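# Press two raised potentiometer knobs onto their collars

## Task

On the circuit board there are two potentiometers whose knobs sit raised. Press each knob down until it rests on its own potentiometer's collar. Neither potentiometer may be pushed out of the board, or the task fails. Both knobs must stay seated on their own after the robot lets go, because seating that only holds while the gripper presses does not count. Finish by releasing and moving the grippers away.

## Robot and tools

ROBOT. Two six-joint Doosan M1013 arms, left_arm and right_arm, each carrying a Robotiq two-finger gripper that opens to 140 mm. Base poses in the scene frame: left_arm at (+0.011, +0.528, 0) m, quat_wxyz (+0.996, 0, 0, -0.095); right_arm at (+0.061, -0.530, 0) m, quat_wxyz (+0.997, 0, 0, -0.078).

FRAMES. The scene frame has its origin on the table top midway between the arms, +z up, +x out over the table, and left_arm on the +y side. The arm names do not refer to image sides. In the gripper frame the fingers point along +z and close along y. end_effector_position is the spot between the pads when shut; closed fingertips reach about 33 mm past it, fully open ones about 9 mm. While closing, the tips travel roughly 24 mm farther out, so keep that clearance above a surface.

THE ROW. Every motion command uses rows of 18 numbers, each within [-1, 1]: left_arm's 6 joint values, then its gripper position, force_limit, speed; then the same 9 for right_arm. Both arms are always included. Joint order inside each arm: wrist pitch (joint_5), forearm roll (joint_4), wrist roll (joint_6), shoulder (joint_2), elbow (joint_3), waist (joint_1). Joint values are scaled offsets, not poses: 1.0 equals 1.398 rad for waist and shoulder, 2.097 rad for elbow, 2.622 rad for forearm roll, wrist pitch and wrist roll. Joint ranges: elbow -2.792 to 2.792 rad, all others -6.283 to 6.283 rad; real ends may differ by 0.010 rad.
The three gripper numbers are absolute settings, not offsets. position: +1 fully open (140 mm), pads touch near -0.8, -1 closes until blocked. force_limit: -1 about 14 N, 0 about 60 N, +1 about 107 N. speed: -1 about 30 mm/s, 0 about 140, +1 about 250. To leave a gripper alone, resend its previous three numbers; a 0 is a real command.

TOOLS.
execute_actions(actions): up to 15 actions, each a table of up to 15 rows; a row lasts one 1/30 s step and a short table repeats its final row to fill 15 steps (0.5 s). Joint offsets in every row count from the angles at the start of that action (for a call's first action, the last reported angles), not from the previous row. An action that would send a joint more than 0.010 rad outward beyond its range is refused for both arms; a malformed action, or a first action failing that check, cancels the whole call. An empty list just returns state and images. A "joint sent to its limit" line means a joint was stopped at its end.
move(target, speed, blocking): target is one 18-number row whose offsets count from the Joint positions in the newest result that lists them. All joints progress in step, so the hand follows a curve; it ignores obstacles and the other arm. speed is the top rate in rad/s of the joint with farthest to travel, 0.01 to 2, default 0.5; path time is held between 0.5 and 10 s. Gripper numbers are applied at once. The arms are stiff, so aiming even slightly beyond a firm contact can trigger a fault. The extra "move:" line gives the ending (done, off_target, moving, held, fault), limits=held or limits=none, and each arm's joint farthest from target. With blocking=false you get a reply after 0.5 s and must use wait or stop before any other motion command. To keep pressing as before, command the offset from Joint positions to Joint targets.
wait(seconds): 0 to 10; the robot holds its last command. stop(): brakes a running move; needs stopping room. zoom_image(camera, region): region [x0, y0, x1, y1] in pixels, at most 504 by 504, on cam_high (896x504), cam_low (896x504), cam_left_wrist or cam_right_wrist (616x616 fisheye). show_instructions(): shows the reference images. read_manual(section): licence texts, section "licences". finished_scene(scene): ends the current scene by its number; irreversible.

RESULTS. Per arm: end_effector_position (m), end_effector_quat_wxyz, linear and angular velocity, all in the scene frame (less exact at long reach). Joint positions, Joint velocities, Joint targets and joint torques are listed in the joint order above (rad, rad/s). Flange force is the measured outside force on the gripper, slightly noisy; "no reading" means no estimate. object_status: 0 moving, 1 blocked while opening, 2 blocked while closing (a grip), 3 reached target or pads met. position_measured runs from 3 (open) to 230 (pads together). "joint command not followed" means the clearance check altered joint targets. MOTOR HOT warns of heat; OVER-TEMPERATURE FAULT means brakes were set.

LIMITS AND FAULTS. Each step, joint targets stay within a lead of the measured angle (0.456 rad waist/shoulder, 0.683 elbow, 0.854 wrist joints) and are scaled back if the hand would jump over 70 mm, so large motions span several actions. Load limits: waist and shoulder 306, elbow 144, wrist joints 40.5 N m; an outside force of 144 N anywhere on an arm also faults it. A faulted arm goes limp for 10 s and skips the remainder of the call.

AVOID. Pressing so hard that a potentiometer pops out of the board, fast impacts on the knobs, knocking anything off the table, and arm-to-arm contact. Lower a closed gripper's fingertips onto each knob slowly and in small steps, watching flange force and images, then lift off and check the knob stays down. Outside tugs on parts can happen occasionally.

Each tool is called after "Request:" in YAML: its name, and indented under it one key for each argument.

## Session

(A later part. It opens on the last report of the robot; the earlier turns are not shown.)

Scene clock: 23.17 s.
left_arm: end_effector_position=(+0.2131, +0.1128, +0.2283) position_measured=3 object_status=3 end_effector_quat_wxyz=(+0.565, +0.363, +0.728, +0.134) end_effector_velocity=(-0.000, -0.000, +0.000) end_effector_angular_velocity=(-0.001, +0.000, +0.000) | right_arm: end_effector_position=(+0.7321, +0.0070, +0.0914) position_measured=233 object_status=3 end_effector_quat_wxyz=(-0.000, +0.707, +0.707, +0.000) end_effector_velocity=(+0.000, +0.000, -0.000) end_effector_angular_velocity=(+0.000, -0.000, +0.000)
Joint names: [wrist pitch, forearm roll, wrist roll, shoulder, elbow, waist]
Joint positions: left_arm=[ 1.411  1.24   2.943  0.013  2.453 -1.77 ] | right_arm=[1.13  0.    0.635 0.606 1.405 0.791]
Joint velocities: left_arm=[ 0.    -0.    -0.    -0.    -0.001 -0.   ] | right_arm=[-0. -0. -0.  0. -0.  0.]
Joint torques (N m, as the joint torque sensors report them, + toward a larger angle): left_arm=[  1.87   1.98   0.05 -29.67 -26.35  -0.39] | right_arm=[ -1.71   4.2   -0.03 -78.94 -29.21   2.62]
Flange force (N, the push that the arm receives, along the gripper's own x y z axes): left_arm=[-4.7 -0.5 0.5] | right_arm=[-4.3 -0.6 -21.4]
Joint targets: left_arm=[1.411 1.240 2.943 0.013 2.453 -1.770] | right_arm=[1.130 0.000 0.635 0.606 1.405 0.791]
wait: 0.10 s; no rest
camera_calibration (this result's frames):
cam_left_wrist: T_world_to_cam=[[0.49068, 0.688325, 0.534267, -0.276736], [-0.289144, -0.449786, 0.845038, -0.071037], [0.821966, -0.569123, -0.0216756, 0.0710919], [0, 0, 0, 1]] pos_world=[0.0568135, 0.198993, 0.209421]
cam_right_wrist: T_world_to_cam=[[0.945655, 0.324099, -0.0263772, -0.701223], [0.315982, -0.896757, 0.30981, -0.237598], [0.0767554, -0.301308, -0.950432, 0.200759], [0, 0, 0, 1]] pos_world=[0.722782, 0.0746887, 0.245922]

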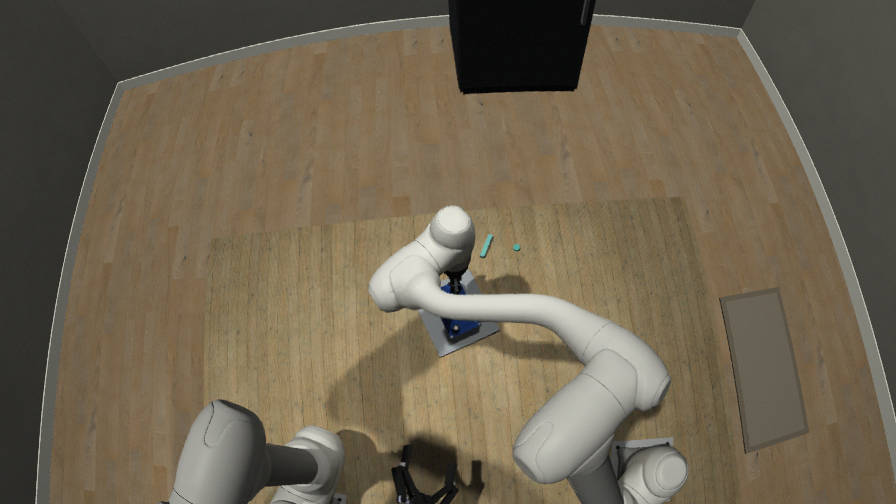

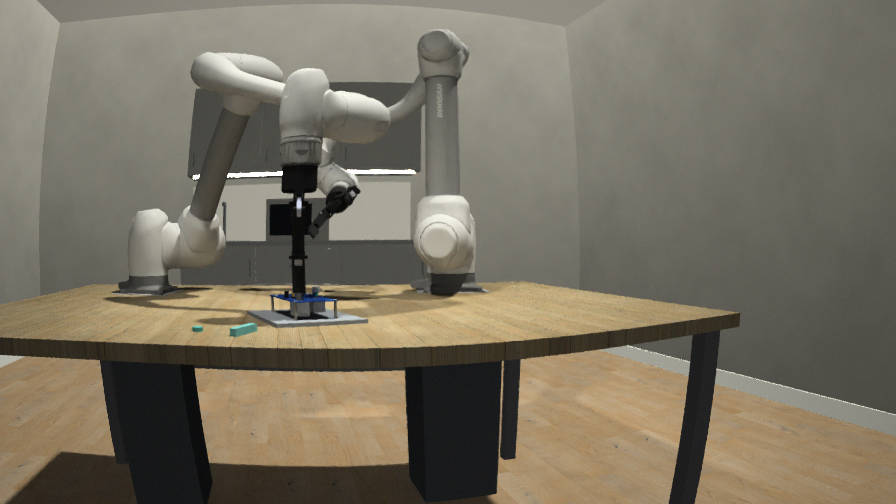

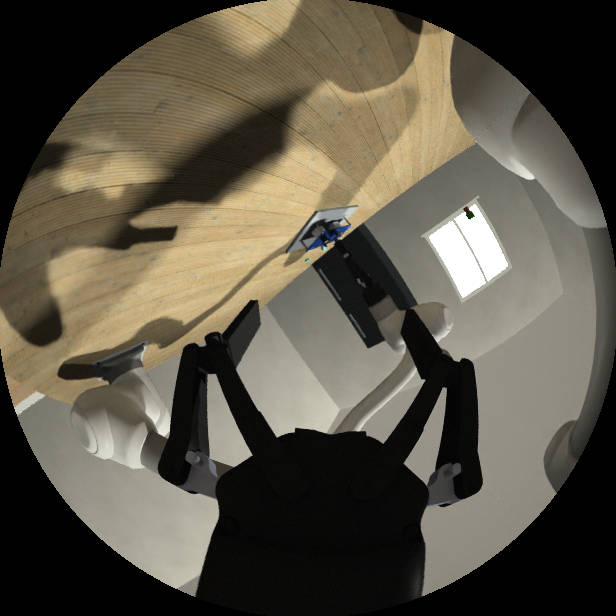

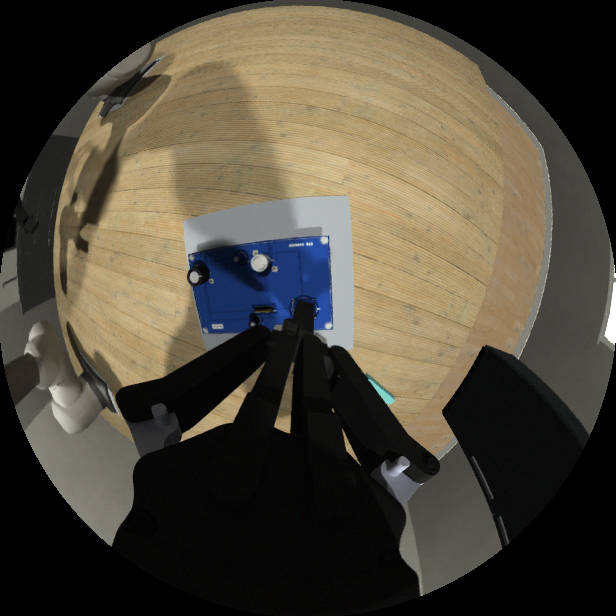

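Request:
execute_actions:
  actions:
    - [[0,0,0,0,0,0,1,0,0, 0.01179,0,0,-0.00995,-0.00811,0,-1,0,0.5]]
    - [[0,0,0,0,0,0,1,0,0, -0.0067,0,0.02849,-0.01675,0.01954,0.05334,-0.29,0,0.5]]

Request:
zoom_image:
  camera: "cam_low"
  region: [285, 275, 325, 310]

Request:
zoom_image:
  camera: "cam_right_wrist"
  region: [220, 220, 400, 400]

Scene clock: 25.90 s.
left_arm: end_effector_position=(+0.2131, +0.1128, +0.2283) position_measured=3 object_status=3 end_effector_quat_wxyz=(+0.565, +0.363, +0.728, +0.134) end_effector_velocity=(+0.000, +0.000, -0.000) end_effector_angular_velocity=(-0.000, +0.001, -0.000) | right_arm: end_effector_position=(+0.6783, +0.0449, +0.1109) position_measured=165 object_status=3 end_effector_quat_wxyz=(-0.000, +0.707, +0.707, +0.000) end_effector_velocity=(-0.003, +0.002, +0.000) end_effector_angular_velocity=(+0.000, -0.001, -0.000)
Joint names: [wrist pitch, forearm roll, wrist roll, shoulder, elbow, waist]
Joint positions: left_arm=[ 1.411  1.24   2.943  0.013  2.453 -1.77 ] | right_arm=[1.143 0.    0.709 0.569 1.429 0.865]
Joint velocities: left_arm=[-0.001 -0.     0.    -0.001  0.001  0.   ] | right_arm=[-0.002  0.     0.004 -0.001  0.002  0.004]
Joint torques (N m, as the joint torque sensors report them, + toward a larger angle): left_arm=[  1.95   1.96   0.   -29.35 -26.06  -0.63] | right_arm=[ -0.44   4.34   0.22 -95.9  -38.29   2.31]
Flange force (N, the push that the arm receives, along the gripper's own x y z axes): left_arm=[-5.9 0.2 1.1] | right_arm=[-0.5 4.5 1.1]
Flange force at the end of the 1st action (N, along the gripper's axes at the end of the call): left_arm=[-4.8 -0.1 -0.9] | right_arm=[0.7 5.3 3.6]
Joint targets: left_arm=[1.411 1.240 2.943 0.013 2.453 -1.770] | right_arm=[1.143 0.000 0.709 0.569 1.429 0.866]
camera_calibration (this result's frames):
cam_left_wrist: T_world_to_cam=[[0.49068, 0.688325, 0.534267, -0.276736], [-0.289144, -0.449785, 0.845038, -0.071037], [0.821966, -0.569124, -0.0216756, 0.071092], [0, 0, 0, 1]] pos_world=[0.0568135, 0.198993, 0.209421]
cam_right_wrist: T_world_to_cam=[[0.945695, 0.323975, -0.0264826, -0.66206], [0.315897, -0.896788, 0.309807, -0.192582], [0.0766205, -0.301349, -0.950431, 0.234869], [0, 0, 0, 1]] pos_world=[0.668947, 0.112563, 0.265357]

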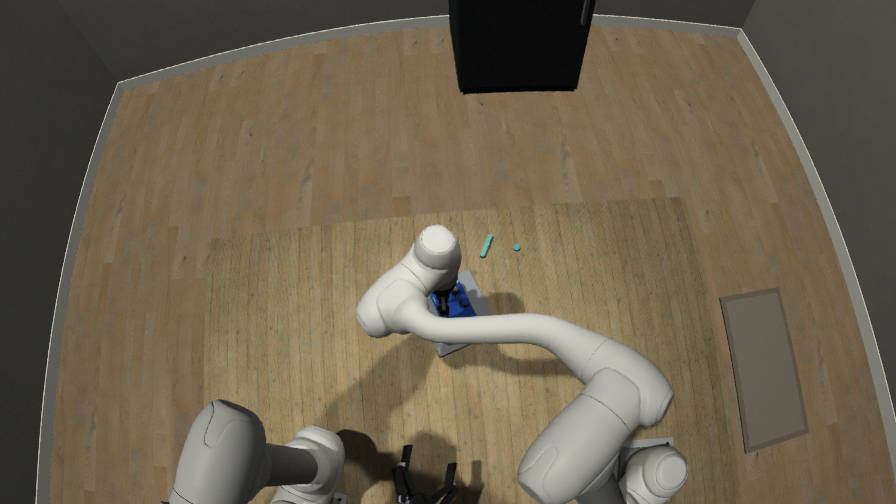

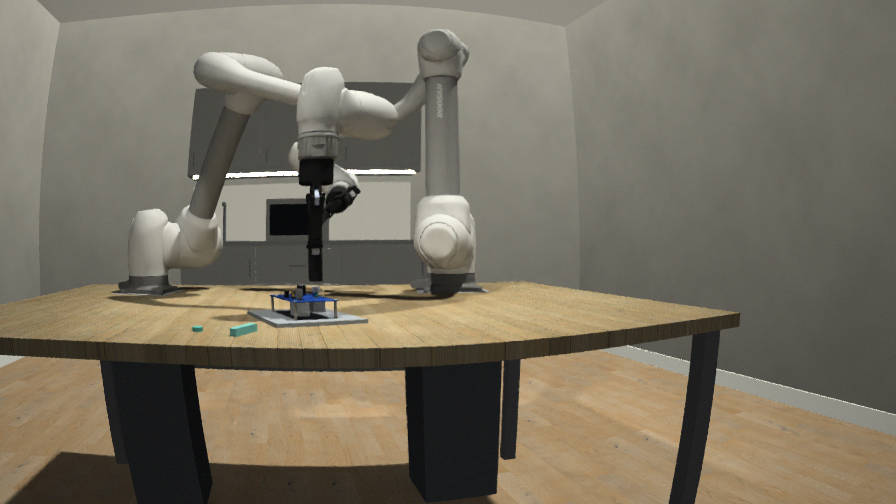

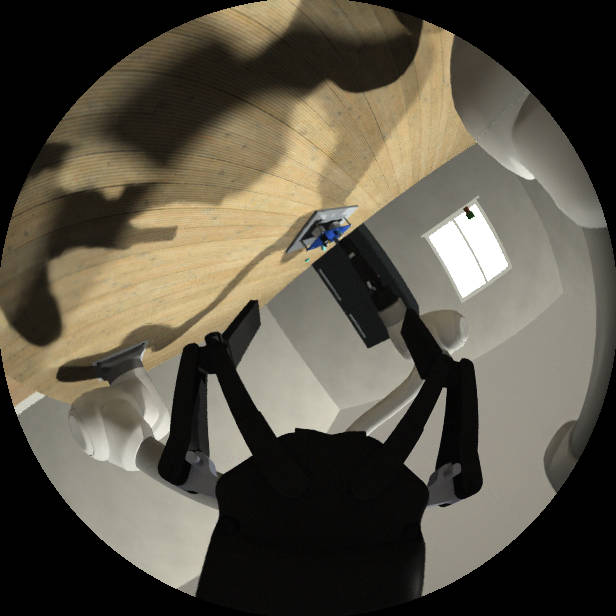

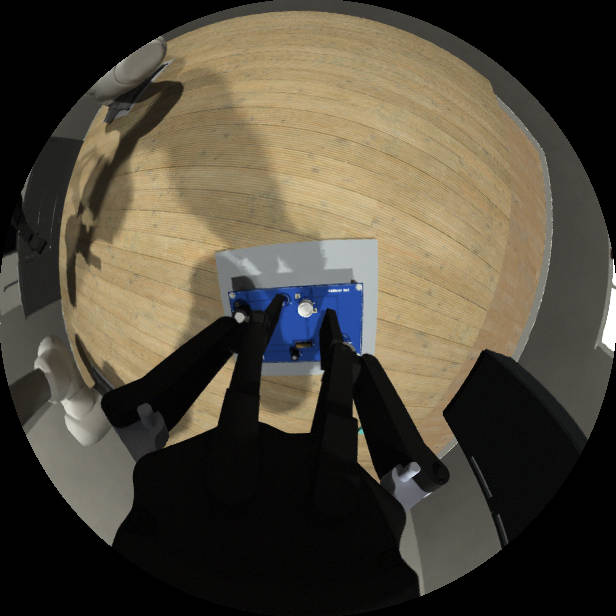

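Region (285, 275, 325, 310) of cam_low's 896x504 image, scaled by 12.600, with more detail than that image has; it fills the top 441 rows of this view, and the rest is white.

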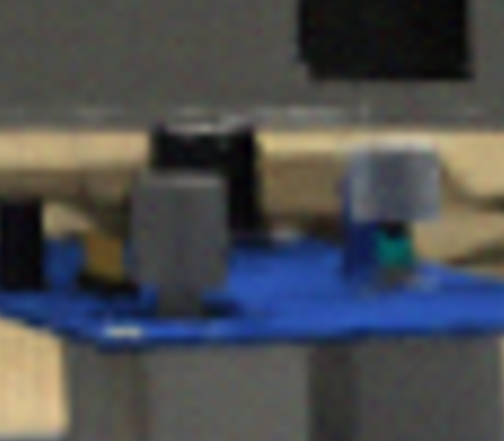

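Region (220, 220, 400, 400) of cam_right_wrist's 616x616 image, scaled by 2.800, with more detail than that image has.

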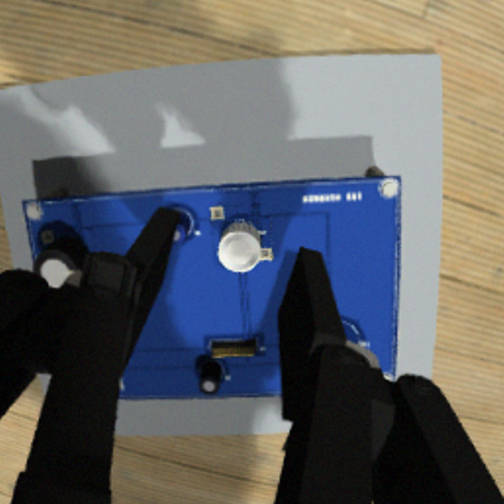

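Request:
execute_actions:
  actions:
    - [[0,0,0,0,0,0,1,0,0, -0.0052,0,0,0.0044,0.00355,0,-1,0,0.5]]
    - [[0,0,0,0,0,0,1,0,0, -0.00087,0,0,0.00075,0.00059,0,-1,0,0.5]]
    - [[0,0,0,0,0,0,1,0,0, -0.00087,0,0,0.00075,0.00059,0,-1,0,0.5]]
    - [[0,0,0,0,0,0,1,0,0, -0.00087,0,0,0.00075,0.00059,0,-1,0,0.5]]
    - [[0,0,0,0,0,0,1,0,0, -0.00087,0,0,0.00075,0.00059,0,-1,0,0.5]]
    - [[0,0,0,0,0,0,1,0,0, -0.00087,0,0,0.00075,0.00059,0,-1,0,0.5]]
    - [[0,0,0,0,0,0,1,0,0, -0.00087,0,0,0.00075,0.00059,0,-1,0,0.5]]

Request:
zoom_image:
  camera: "cam_low"
  region: [285, 275, 325, 310]

Scene clock: 30.00 s.
left_arm: end_effector_position=(+0.2131, +0.1128, +0.2283) position_measured=3 object_status=3 end_effector_quat_wxyz=(+0.565, +0.363, +0.728, +0.134) end_effector_velocity=(+0.000, +0.001, -0.001) end_effector_angular_velocity=(+0.001, +0.000, -0.001) | right_arm: end_effector_position=(+0.6782, +0.0450, +0.0930) position_measured=233 object_status=3 end_effector_quat_wxyz=(-0.000, +0.707, +0.707, +0.000) end_effector_velocity=(-0.000, +0.000, +0.000) end_effector_angular_velocity=(+0.001, +0.001, -0.001)
Joint names: [wrist pitch, forearm roll, wrist roll, shoulder, elbow, waist]
Joint positions: left_arm=[ 1.411  1.24   2.943  0.013  2.453 -1.77 ] | right_arm=[1.116 0.    0.709 0.581 1.444 0.865]
Joint velocities: left_arm=[-0.001 -0.    -0.    -0.     0.002 -0.001] | right_arm=[ 0.     0.002 -0.     0.    -0.    -0.   ]
Joint torques (N m, as the joint torque sensors report them, + toward a larger angle): left_arm=[  1.67   2.02   0.11 -29.68 -26.08  -0.03] | right_arm=[ -0.21   3.9   -0.24 -91.56 -34.99   2.49]
Flange force (N, the push that the arm receives, along the gripper's own x y z axes): left_arm=[-4.6 -0.8 -0.9] | right_arm=[-0.4 3.4 -4.3]
Flange force at the end of the 3rd action (N, along the gripper's axes at the end of the call): left_arm=[-6.2 -0.5 2.3] | right_arm=[2.1 2.7 -0.1]
Flange force at the end of the 4th action (N, along the gripper's axes at the end of the call): left_arm=[-6.3 0.5 2.1] | right_arm=[3.0 6.8 -2.6]
Flange force at the end of the 5th action (N, along the gripper's axes at the end of the call): left_arm=[-6.0 1.9 0.9] | right_arm=[-1.0 6.8 -3.9]
Flange force at the end of the 6th action (N, along the gripper's axes at the end of the call): left_arm=[-5.8 0.8 1.5] | right_arm=[1.3 4.5 -5.0]
Joint targets: left_arm=[1.411 1.240 2.943 0.013 2.453 -1.770] | right_arm=[1.116 0.000 0.709 0.581 1.444 0.865]
camera_calibration (this result's frames):
cam_left_wrist: T_world_to_cam=[[0.49068, 0.688325, 0.534267, -0.276736], [-0.289144, -0.449785, 0.845038, -0.071037], [0.821966, -0.569123, -0.0216757, 0.071092], [0, 0, 0, 1]] pos_world=[0.0568134, 0.198993, 0.209421]
cam_right_wrist: T_world_to_cam=[[0.945669, 0.324056, -0.0264033, -0.662478], [0.315952, -0.896778, 0.30978, -0.187014], [0.0767083, -0.301291, -0.950442, 0.217841], [0, 0, 0, 1]] pos_world=[0.668862, 0.112604, 0.247486]

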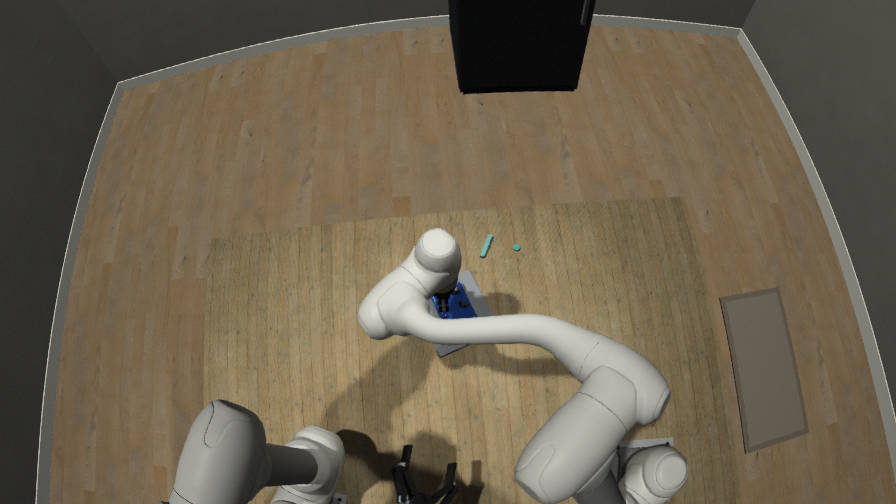

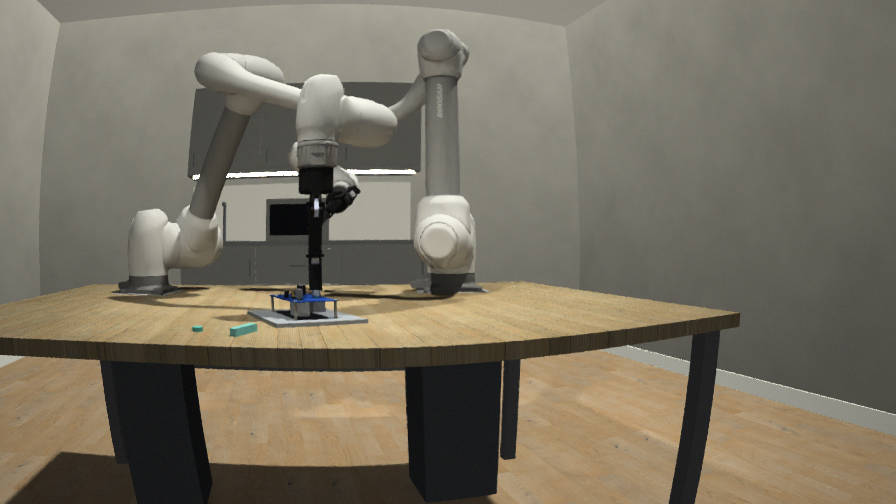

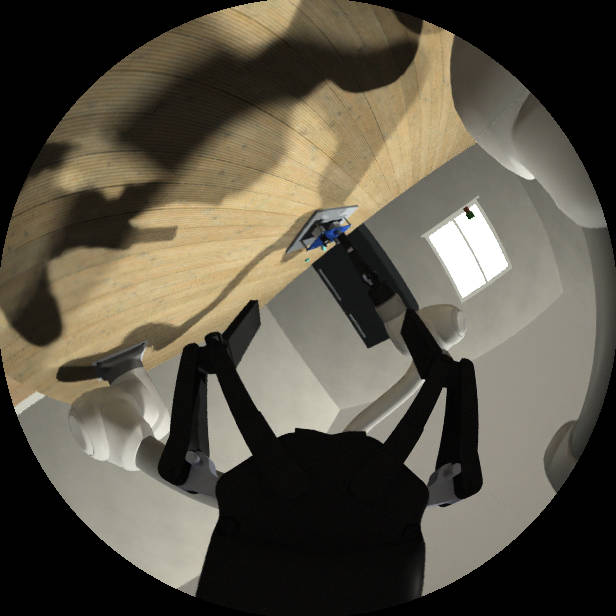

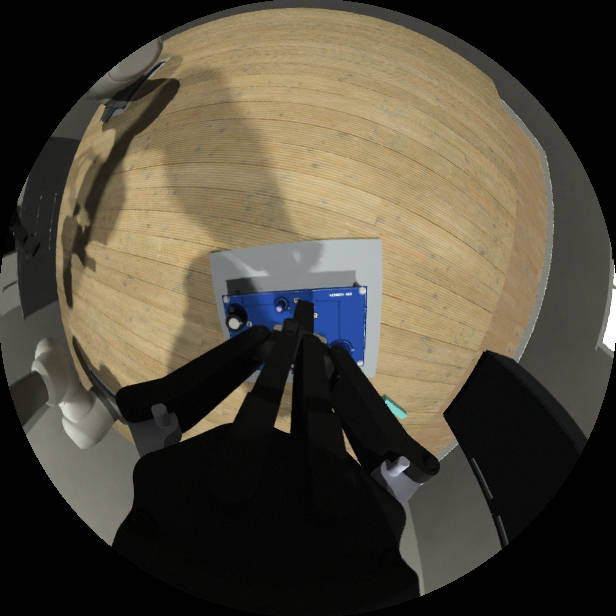

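Region (285, 275, 325, 310) of cam_low's 896x504 image, scaled by 12.600, with more detail than that image has; it fills the top 441 rows of this view, and the rest is white.

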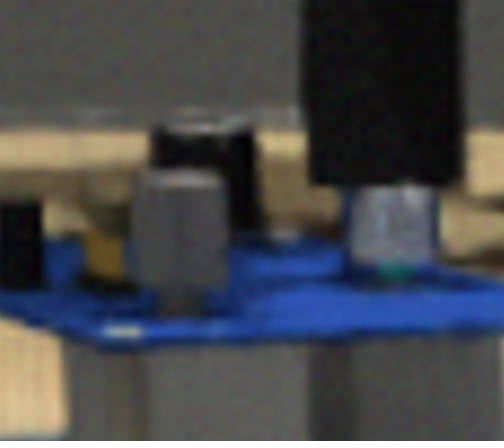

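Request:
execute_actions:
  actions:
    - [[0,0,0,0,0,0,1,0,0, -0.00087,0,0,0.00076,0.00058,0,-1,0,0.5]]
    - [[0,0,0,0,0,0,1,0,0, -0.00087,0,0,0.00076,0.00058,0,-1,0,0.5]]

Request:
wait:
  seconds: 0.1

Request:
wait:
  seconds: 0.1

Request:
wait:
  seconds: 0.1

Request:
zoom_image:
  camera: "cam_low"
  region: [300, 280, 330, 305]

Scene clock: 31.67 s.
left_arm: end_effector_position=(+0.2131, +0.1128, +0.2283) position_measured=3 object_status=3 end_effector_quat_wxyz=(+0.565, +0.363, +0.728, +0.134) end_effector_velocity=(-0.000, -0.000, +0.000) end_effector_angular_velocity=(-0.000, +0.000, -0.001) | right_arm: end_effector_position=(+0.6782, +0.0450, +0.0900) position_measured=233 object_status=3 end_effector_quat_wxyz=(-0.000, +0.707, +0.707, +0.000) end_effector_velocity=(-0.000, -0.000, -0.000) end_effector_angular_velocity=(-0.001, +0.000, +0.000)
Joint names: [wrist pitch, forearm roll, wrist roll, shoulder, elbow, waist]
Joint positions: left_arm=[ 1.411  1.24   2.943  0.013  2.453 -1.77 ] | right_arm=[1.112 0.    0.709 0.583 1.446 0.865]
Joint velocities: left_arm=[-0.     0.    -0.     0.    -0.    -0.001] | right_arm=[ 0.001 -0.    -0.     0.    -0.    -0.   ]
Joint torques (N m, as the joint torque sensors report them, + toward a larger angle): left_arm=[  1.93   2.     0.04 -29.96 -26.05  -0.79] | right_arm=[ -0.12   4.16  -0.29 -91.41 -34.03   3.08]
Flange force (N, the push that the arm receives, along the gripper's own x y z axes): left_arm=[-5.4 -1.7 1.7] | right_arm=[0.2 5.2 -4.9]
Flange force at the end of the 1st action (N, along the gripper's axes at the end of the call): left_arm=[-6.0 2.3 1.0] | right_arm=[0.1 5.1 -3.4]
Joint targets: left_arm=[1.411 1.240 2.943 0.013 2.453 -1.770] | right_arm=[1.112 0.000 0.709 0.583 1.446 0.865]
camera_calibration (this result's frames):
cam_left_wrist: T_world_to_cam=[[0.49068, 0.688325, 0.534267, -0.276736], [-0.289144, -0.449785, 0.845038, -0.0710369], [0.821966, -0.569124, -0.0216756, 0.071092], [0, 0, 0, 1]] pos_world=[0.0568135, 0.198993, 0.209421]
cam_right_wrist: T_world_to_cam=[[0.94567, 0.324056, -0.0263936, -0.662541], [0.315949, -0.89678, 0.309776, -0.18609], [0.0767156, -0.301285, -0.950443, 0.214987], [0, 0, 0, 1]] pos_world=[0.668847, 0.112591, 0.244492]

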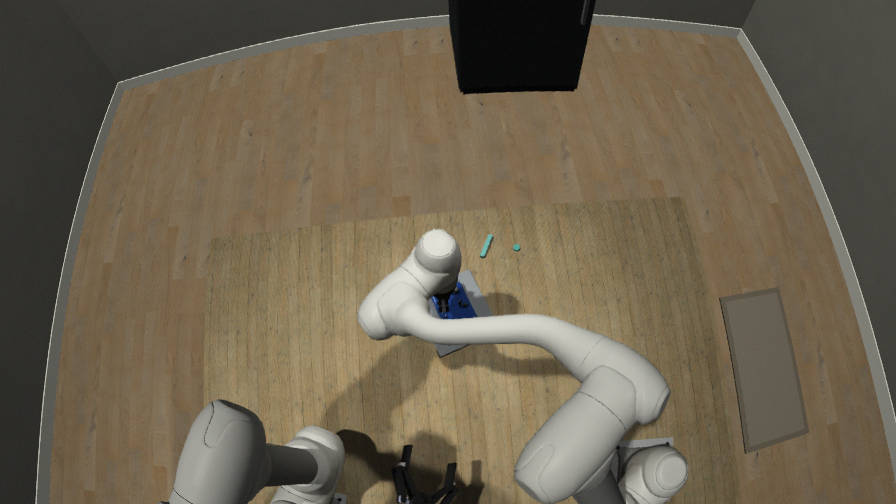

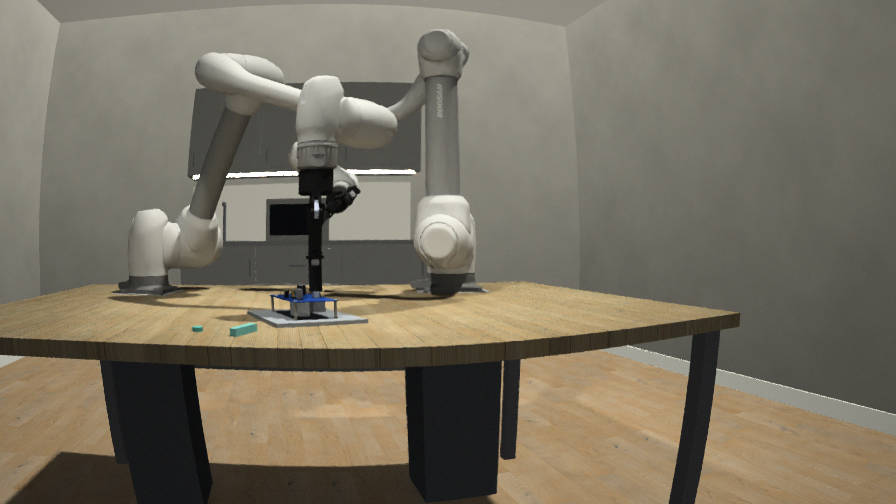

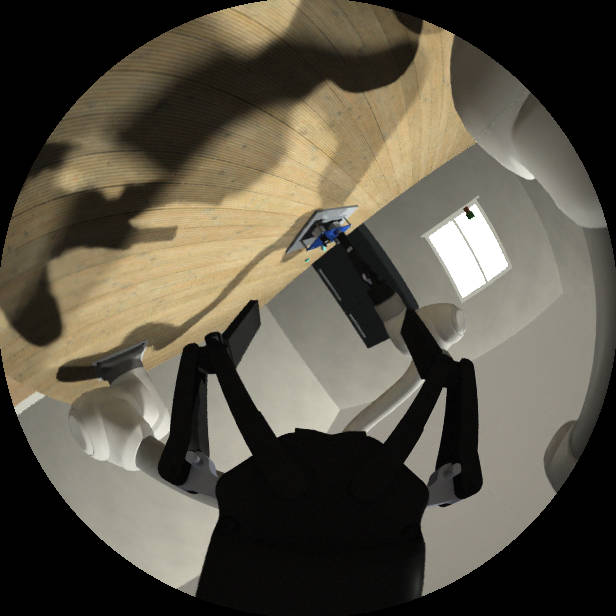

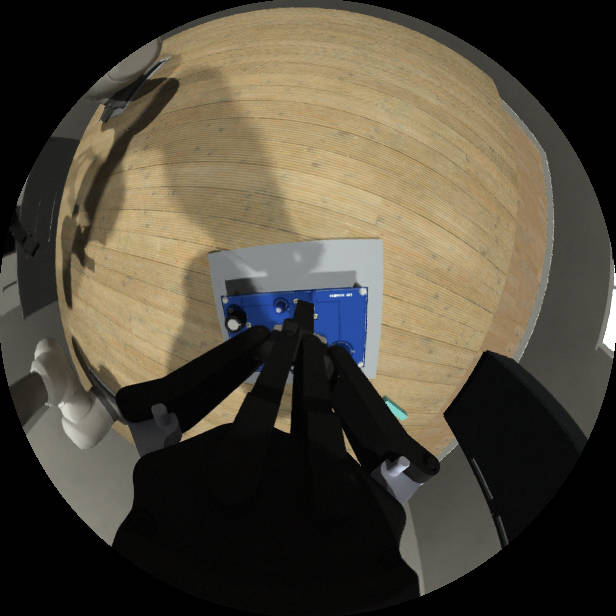

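Scene clock: 31.77 s.
left_arm: end_effector_position=(+0.2131, +0.1128, +0.2283) position_measured=3 object_status=3 end_effector_quat_wxyz=(+0.565, +0.363, +0.728, +0.134) end_effector_velocity=(-0.000, +0.000, -0.000) end_effector_angular_velocity=(+0.001, +0.000, -0.001) | right_arm: end_effector_position=(+0.6782, +0.0450, +0.0900) position_measured=233 object_status=3 end_effector_quat_wxyz=(-0.000, +0.707, +0.707, +0.000) end_effector_velocity=(+0.001, -0.000, +0.000) end_effector_angular_velocity=(-0.001, -0.002, +0.000)
Joint names: [wrist pitch, forearm roll, wrist roll, shoulder, elbow, waist]
Joint positions: left_arm=[ 1.411  1.24   2.943  0.013  2.453 -1.77 ] | right_arm=[1.112 0.    0.709 0.583 1.446 0.865]
Joint velocities: left_arm=[-0. -0.  0.  0.  0. -0.] | right_arm=[-0.    -0.002  0.001  0.    -0.    -0.   ]
Joint torques (N m, as the joint torque sensors report them, + toward a larger angle): left_arm=[  1.86   2.04  -0.01 -29.05 -26.19  -1.55] | right_arm=[ -0.11   4.02  -0.32 -90.   -35.11   2.73]
Flange force (N, the push that the arm receives, along the gripper's own x y z axes): left_arm=[-6.3 1.3 3.1] | right_arm=[-2.6 1.4 -5.1]
Joint targets: left_arm=[1.411 1.240 2.943 0.013 2.453 -1.770] | right_arm=[1.112 0.000 0.709 0.583 1.446 0.865]
wait: 0.10 s; no rest
camera_calibration (this result's frames):
cam_left_wrist: T_world_to_cam=[[0.49068, 0.688325, 0.534267, -0.276735], [-0.289144, -0.449785, 0.845038, -0.071037], [0.821966, -0.569124, -0.0216756, 0.071092], [0, 0, 0, 1]] pos_world=[0.0568135, 0.198993, 0.209421]
cam_right_wrist: T_world_to_cam=[[0.94567, 0.324056, -0.0263951, -0.662541], [0.315949, -0.89678, 0.309777, -0.186089], [0.0767144, -0.301286, -0.950443, 0.214982], [0, 0, 0, 1]] pos_world=[0.668847, 0.112591, 0.244487]

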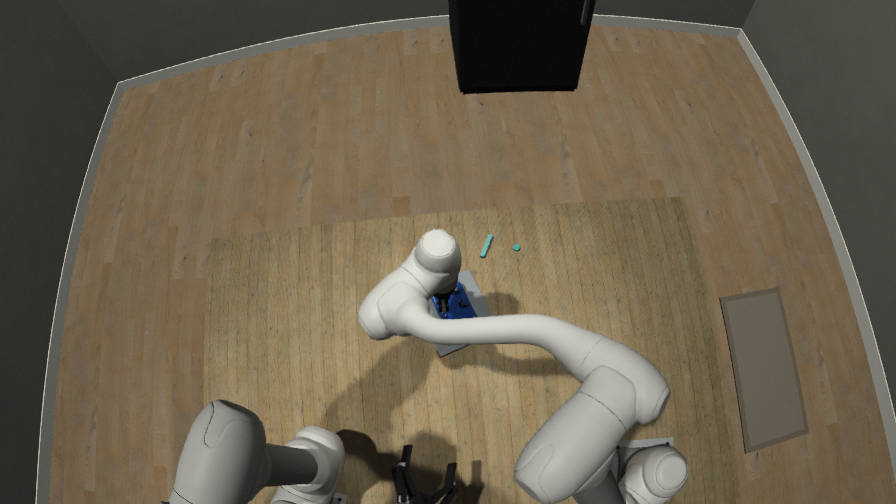

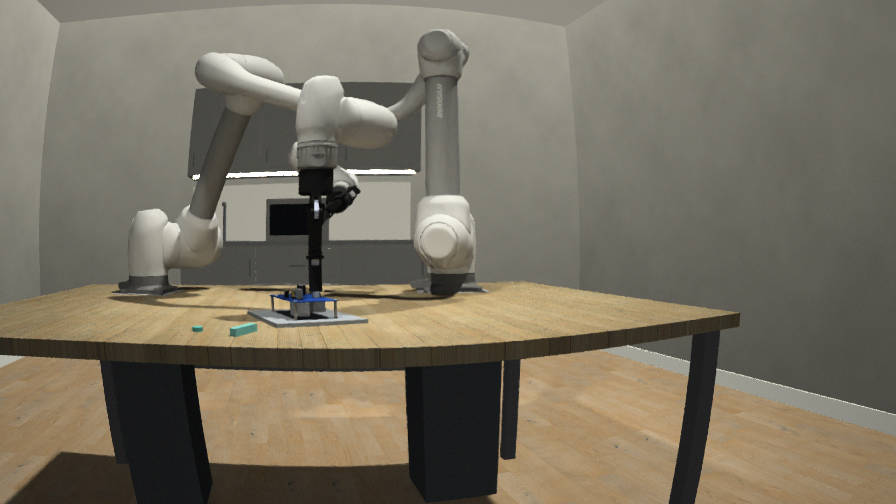

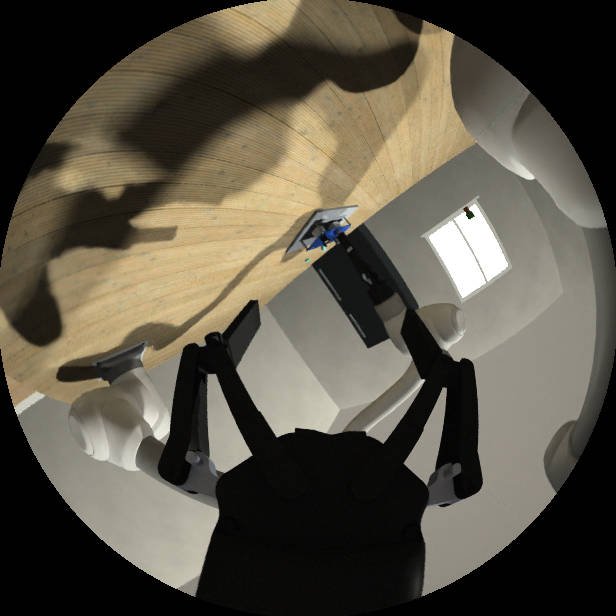

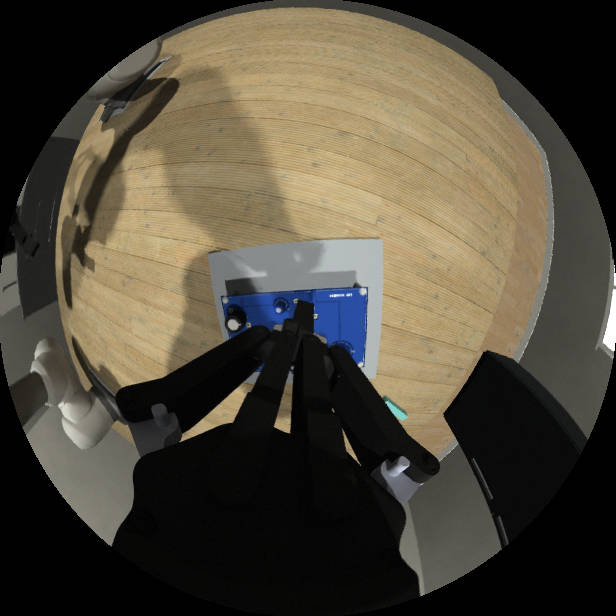

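Scene clock: 31.87 s.
left_arm: end_effector_position=(+0.2131, +0.1128, +0.2283) position_measured=3 object_status=3 end_effector_quat_wxyz=(+0.565, +0.363, +0.728, +0.134) end_effector_velocity=(-0.001, -0.001, +0.000) end_effector_angular_velocity=(-0.001, +0.001, -0.002) | right_arm: end_effector_position=(+0.6782, +0.0450, +0.0900) position_measured=233 object_status=3 end_effector_quat_wxyz=(-0.000, +0.707, +0.707, +0.000) end_effector_velocity=(+0.000, +0.000, +0.000) end_effector_angular_velocity=(+0.000, -0.000, -0.000)
Joint names: [wrist pitch, forearm roll, wrist roll, shoulder, elbow, waist]
Joint positions: left_arm=[ 1.411  1.24   2.943  0.013  2.453 -1.77 ] | right_arm=[1.112 0.    0.709 0.583 1.446 0.865]
Joint velocities: left_arm=[-0.001 -0.     0.     0.    -0.001 -0.001] | right_arm=[-0.  0. -0. -0. -0. -0.]
Joint torques (N m, as the joint torque sensors report them, + toward a larger angle): left_arm=[  1.87   1.91  -0.05 -28.66 -26.24   0.06] | right_arm=[ -0.29   3.95   0.18 -92.16 -34.72   2.71]
Flange force (N, the push that the arm receives, along the gripper's own x y z axes): left_arm=[-5.1 1.6 -1.2] | right_arm=[-0.2 4.8 -4.1]
Joint targets: left_arm=[1.411 1.240 2.943 0.013 2.453 -1.770] | right_arm=[1.112 0.000 0.709 0.583 1.446 0.865]
wait: 0.10 s; no rest
camera_calibration (this result's frames):
cam_left_wrist: T_world_to_cam=[[0.49068, 0.688325, 0.534267, -0.276735], [-0.289144, -0.449785, 0.845038, -0.0710371], [0.821966, -0.569124, -0.0216755, 0.071092], [0, 0, 0, 1]] pos_world=[0.0568135, 0.198993, 0.209421]
cam_right_wrist: T_world_to_cam=[[0.94567, 0.324056, -0.0263961, -0.66254], [0.31595, -0.89678, 0.309777, -0.186089], [0.0767138, -0.301287, -0.950443, 0.214981], [0, 0, 0, 1]] pos_world=[0.668847, 0.112591, 0.244485]

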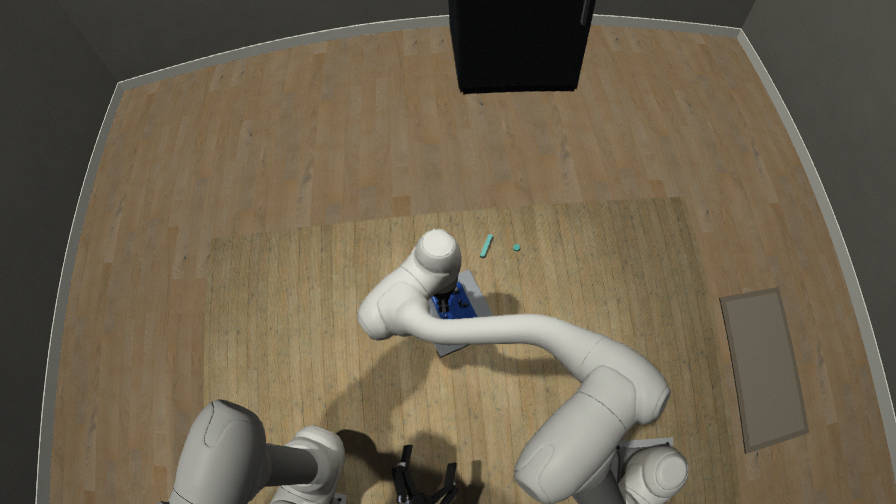

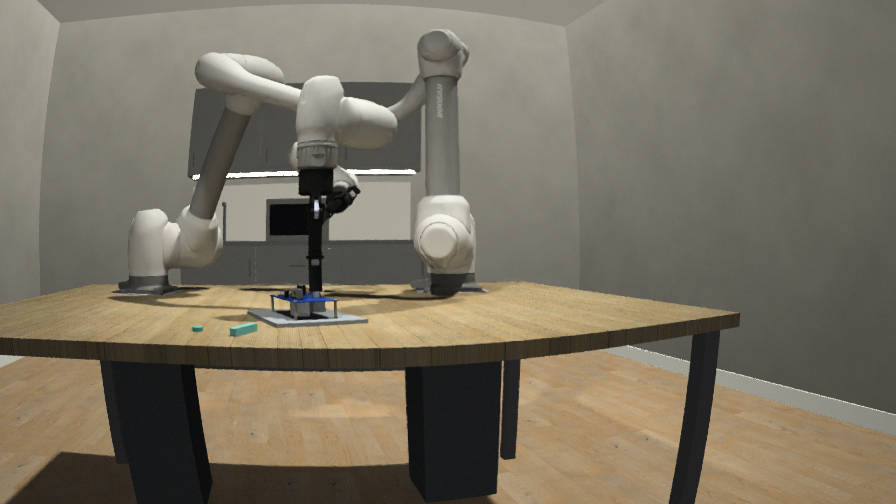

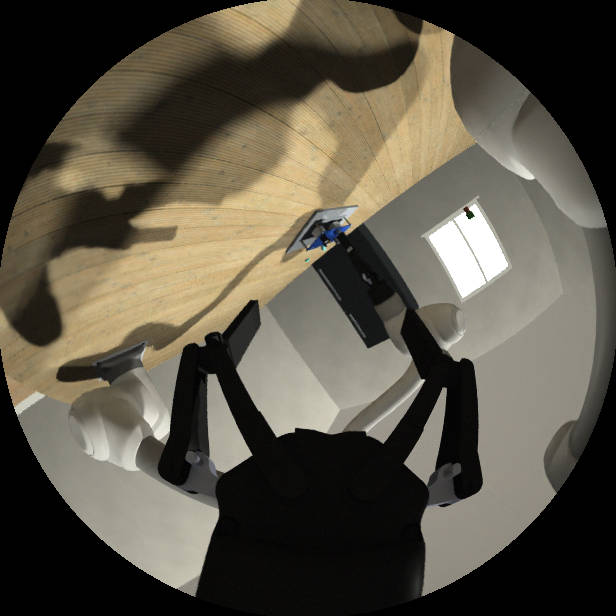

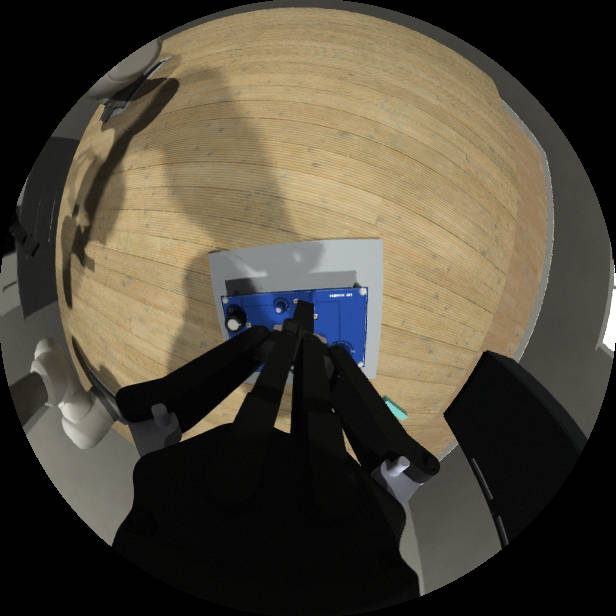

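Scene clock: 31.97 s.
left_arm: end_effector_position=(+0.2131, +0.1128, +0.2283) position_measured=3 object_status=3 end_effector_quat_wxyz=(+0.565, +0.363, +0.728, +0.134) end_effector_velocity=(-0.000, -0.001, -0.000) end_effector_angular_velocity=(-0.001, +0.001, -0.001) | right_arm: end_effector_position=(+0.6782, +0.0450, +0.0900) position_measured=233 object_status=3 end_effector_quat_wxyz=(-0.000, +0.707, +0.707, +0.000) end_effector_velocity=(-0.000, +0.000, -0.000) end_effector_angular_velocity=(+0.000, +0.001, -0.000)
Joint names: [wrist pitch, forearm roll, wrist roll, shoulder, elbow, waist]
Joint positions: left_arm=[ 1.411  1.24   2.943  0.013  2.453 -1.77 ] | right_arm=[1.112 0.    0.709 0.583 1.446 0.865]
Joint velocities: left_arm=[-0.001 -0.    -0.     0.    -0.001 -0.   ] | right_arm=[ 0.     0.001  0.     0.    -0.     0.   ]
Joint torques (N m, as the joint torque sensors report them, + toward a larger angle): left_arm=[  1.83   1.9    0.04 -28.68 -26.04  -1.14] | right_arm=[  0.02   4.32   0.28 -92.94 -33.94   3.66]
Flange force (N, the push that the arm receives, along the gripper's own x y z axes): left_arm=[-6.4 1.4 2.0] | right_arm=[0.8 7.7 -3.6]
Joint targets: left_arm=[1.411 1.240 2.943 0.013 2.453 -1.770] | right_arm=[1.112 0.000 0.709 0.583 1.446 0.865]
wait: 0.10 s; no rest
camera_calibration (this result's frames):
cam_left_wrist: T_world_to_cam=[[0.49068, 0.688325, 0.534267, -0.276735], [-0.289144, -0.449785, 0.845038, -0.071037], [0.821966, -0.569124, -0.0216758, 0.0710921], [0, 0, 0, 1]] pos_world=[0.0568134, 0.198993, 0.209421]
cam_right_wrist: T_world_to_cam=[[0.94567, 0.324056, -0.0263967, -0.66254], [0.31595, -0.89678, 0.309778, -0.186088], [0.0767133, -0.301287, -0.950443, 0.21498], [0, 0, 0, 1]] pos_world=[0.668847, 0.112591, 0.244484]

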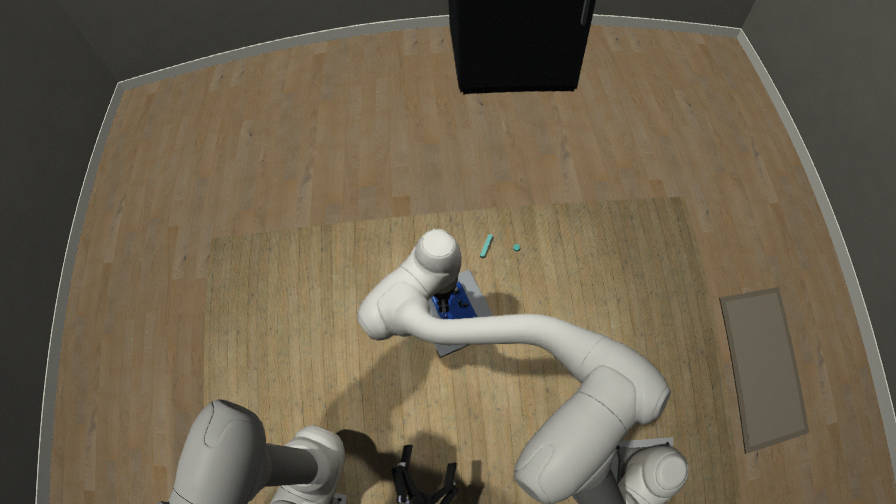

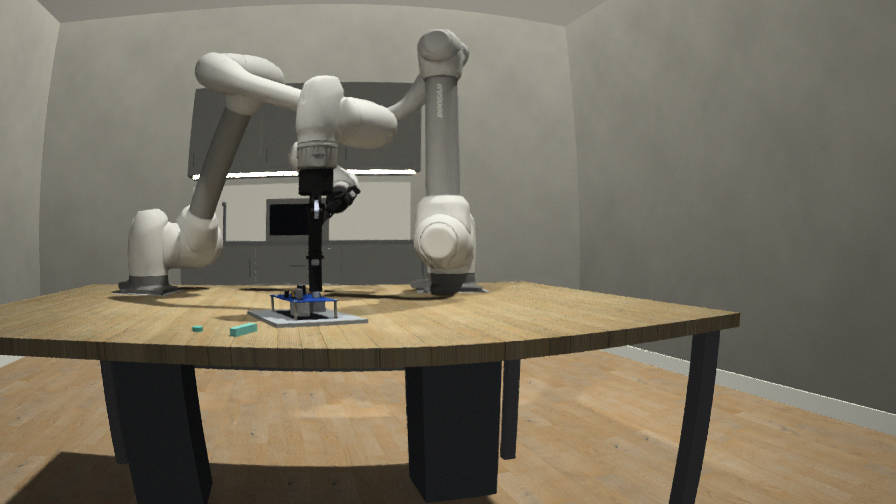

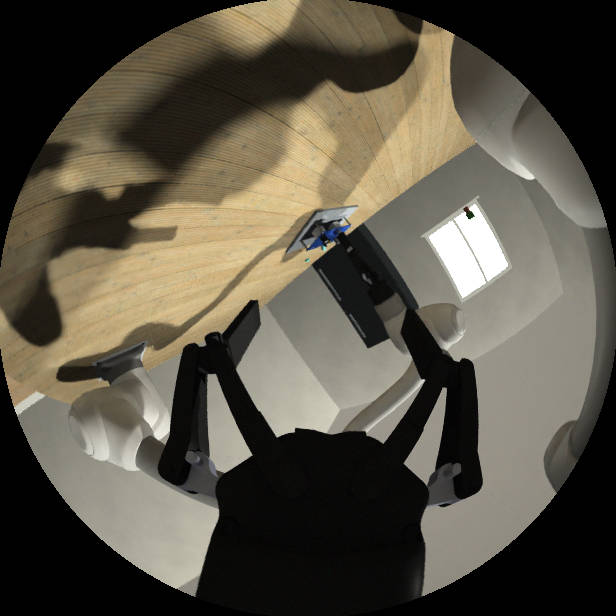

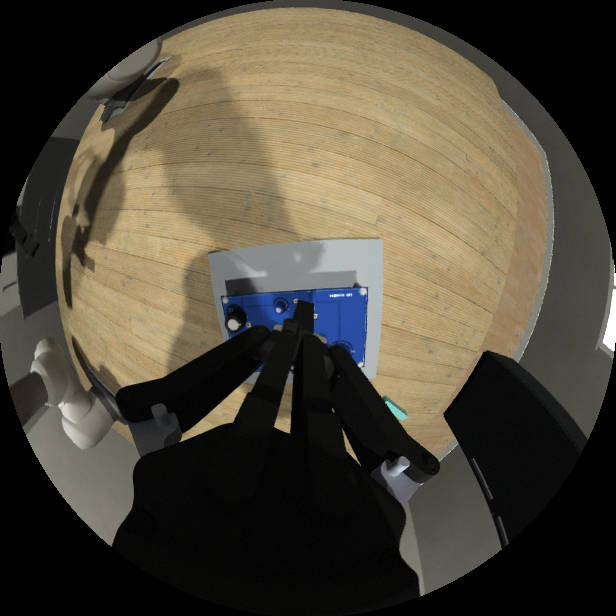

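Region (300, 280, 330, 305) of cam_low's 896x504 image, scaled by 16.800, with more detail than that image has.

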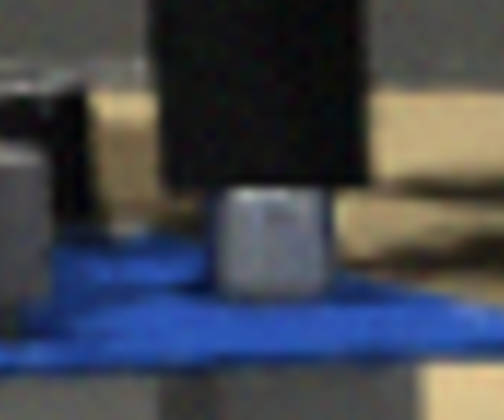

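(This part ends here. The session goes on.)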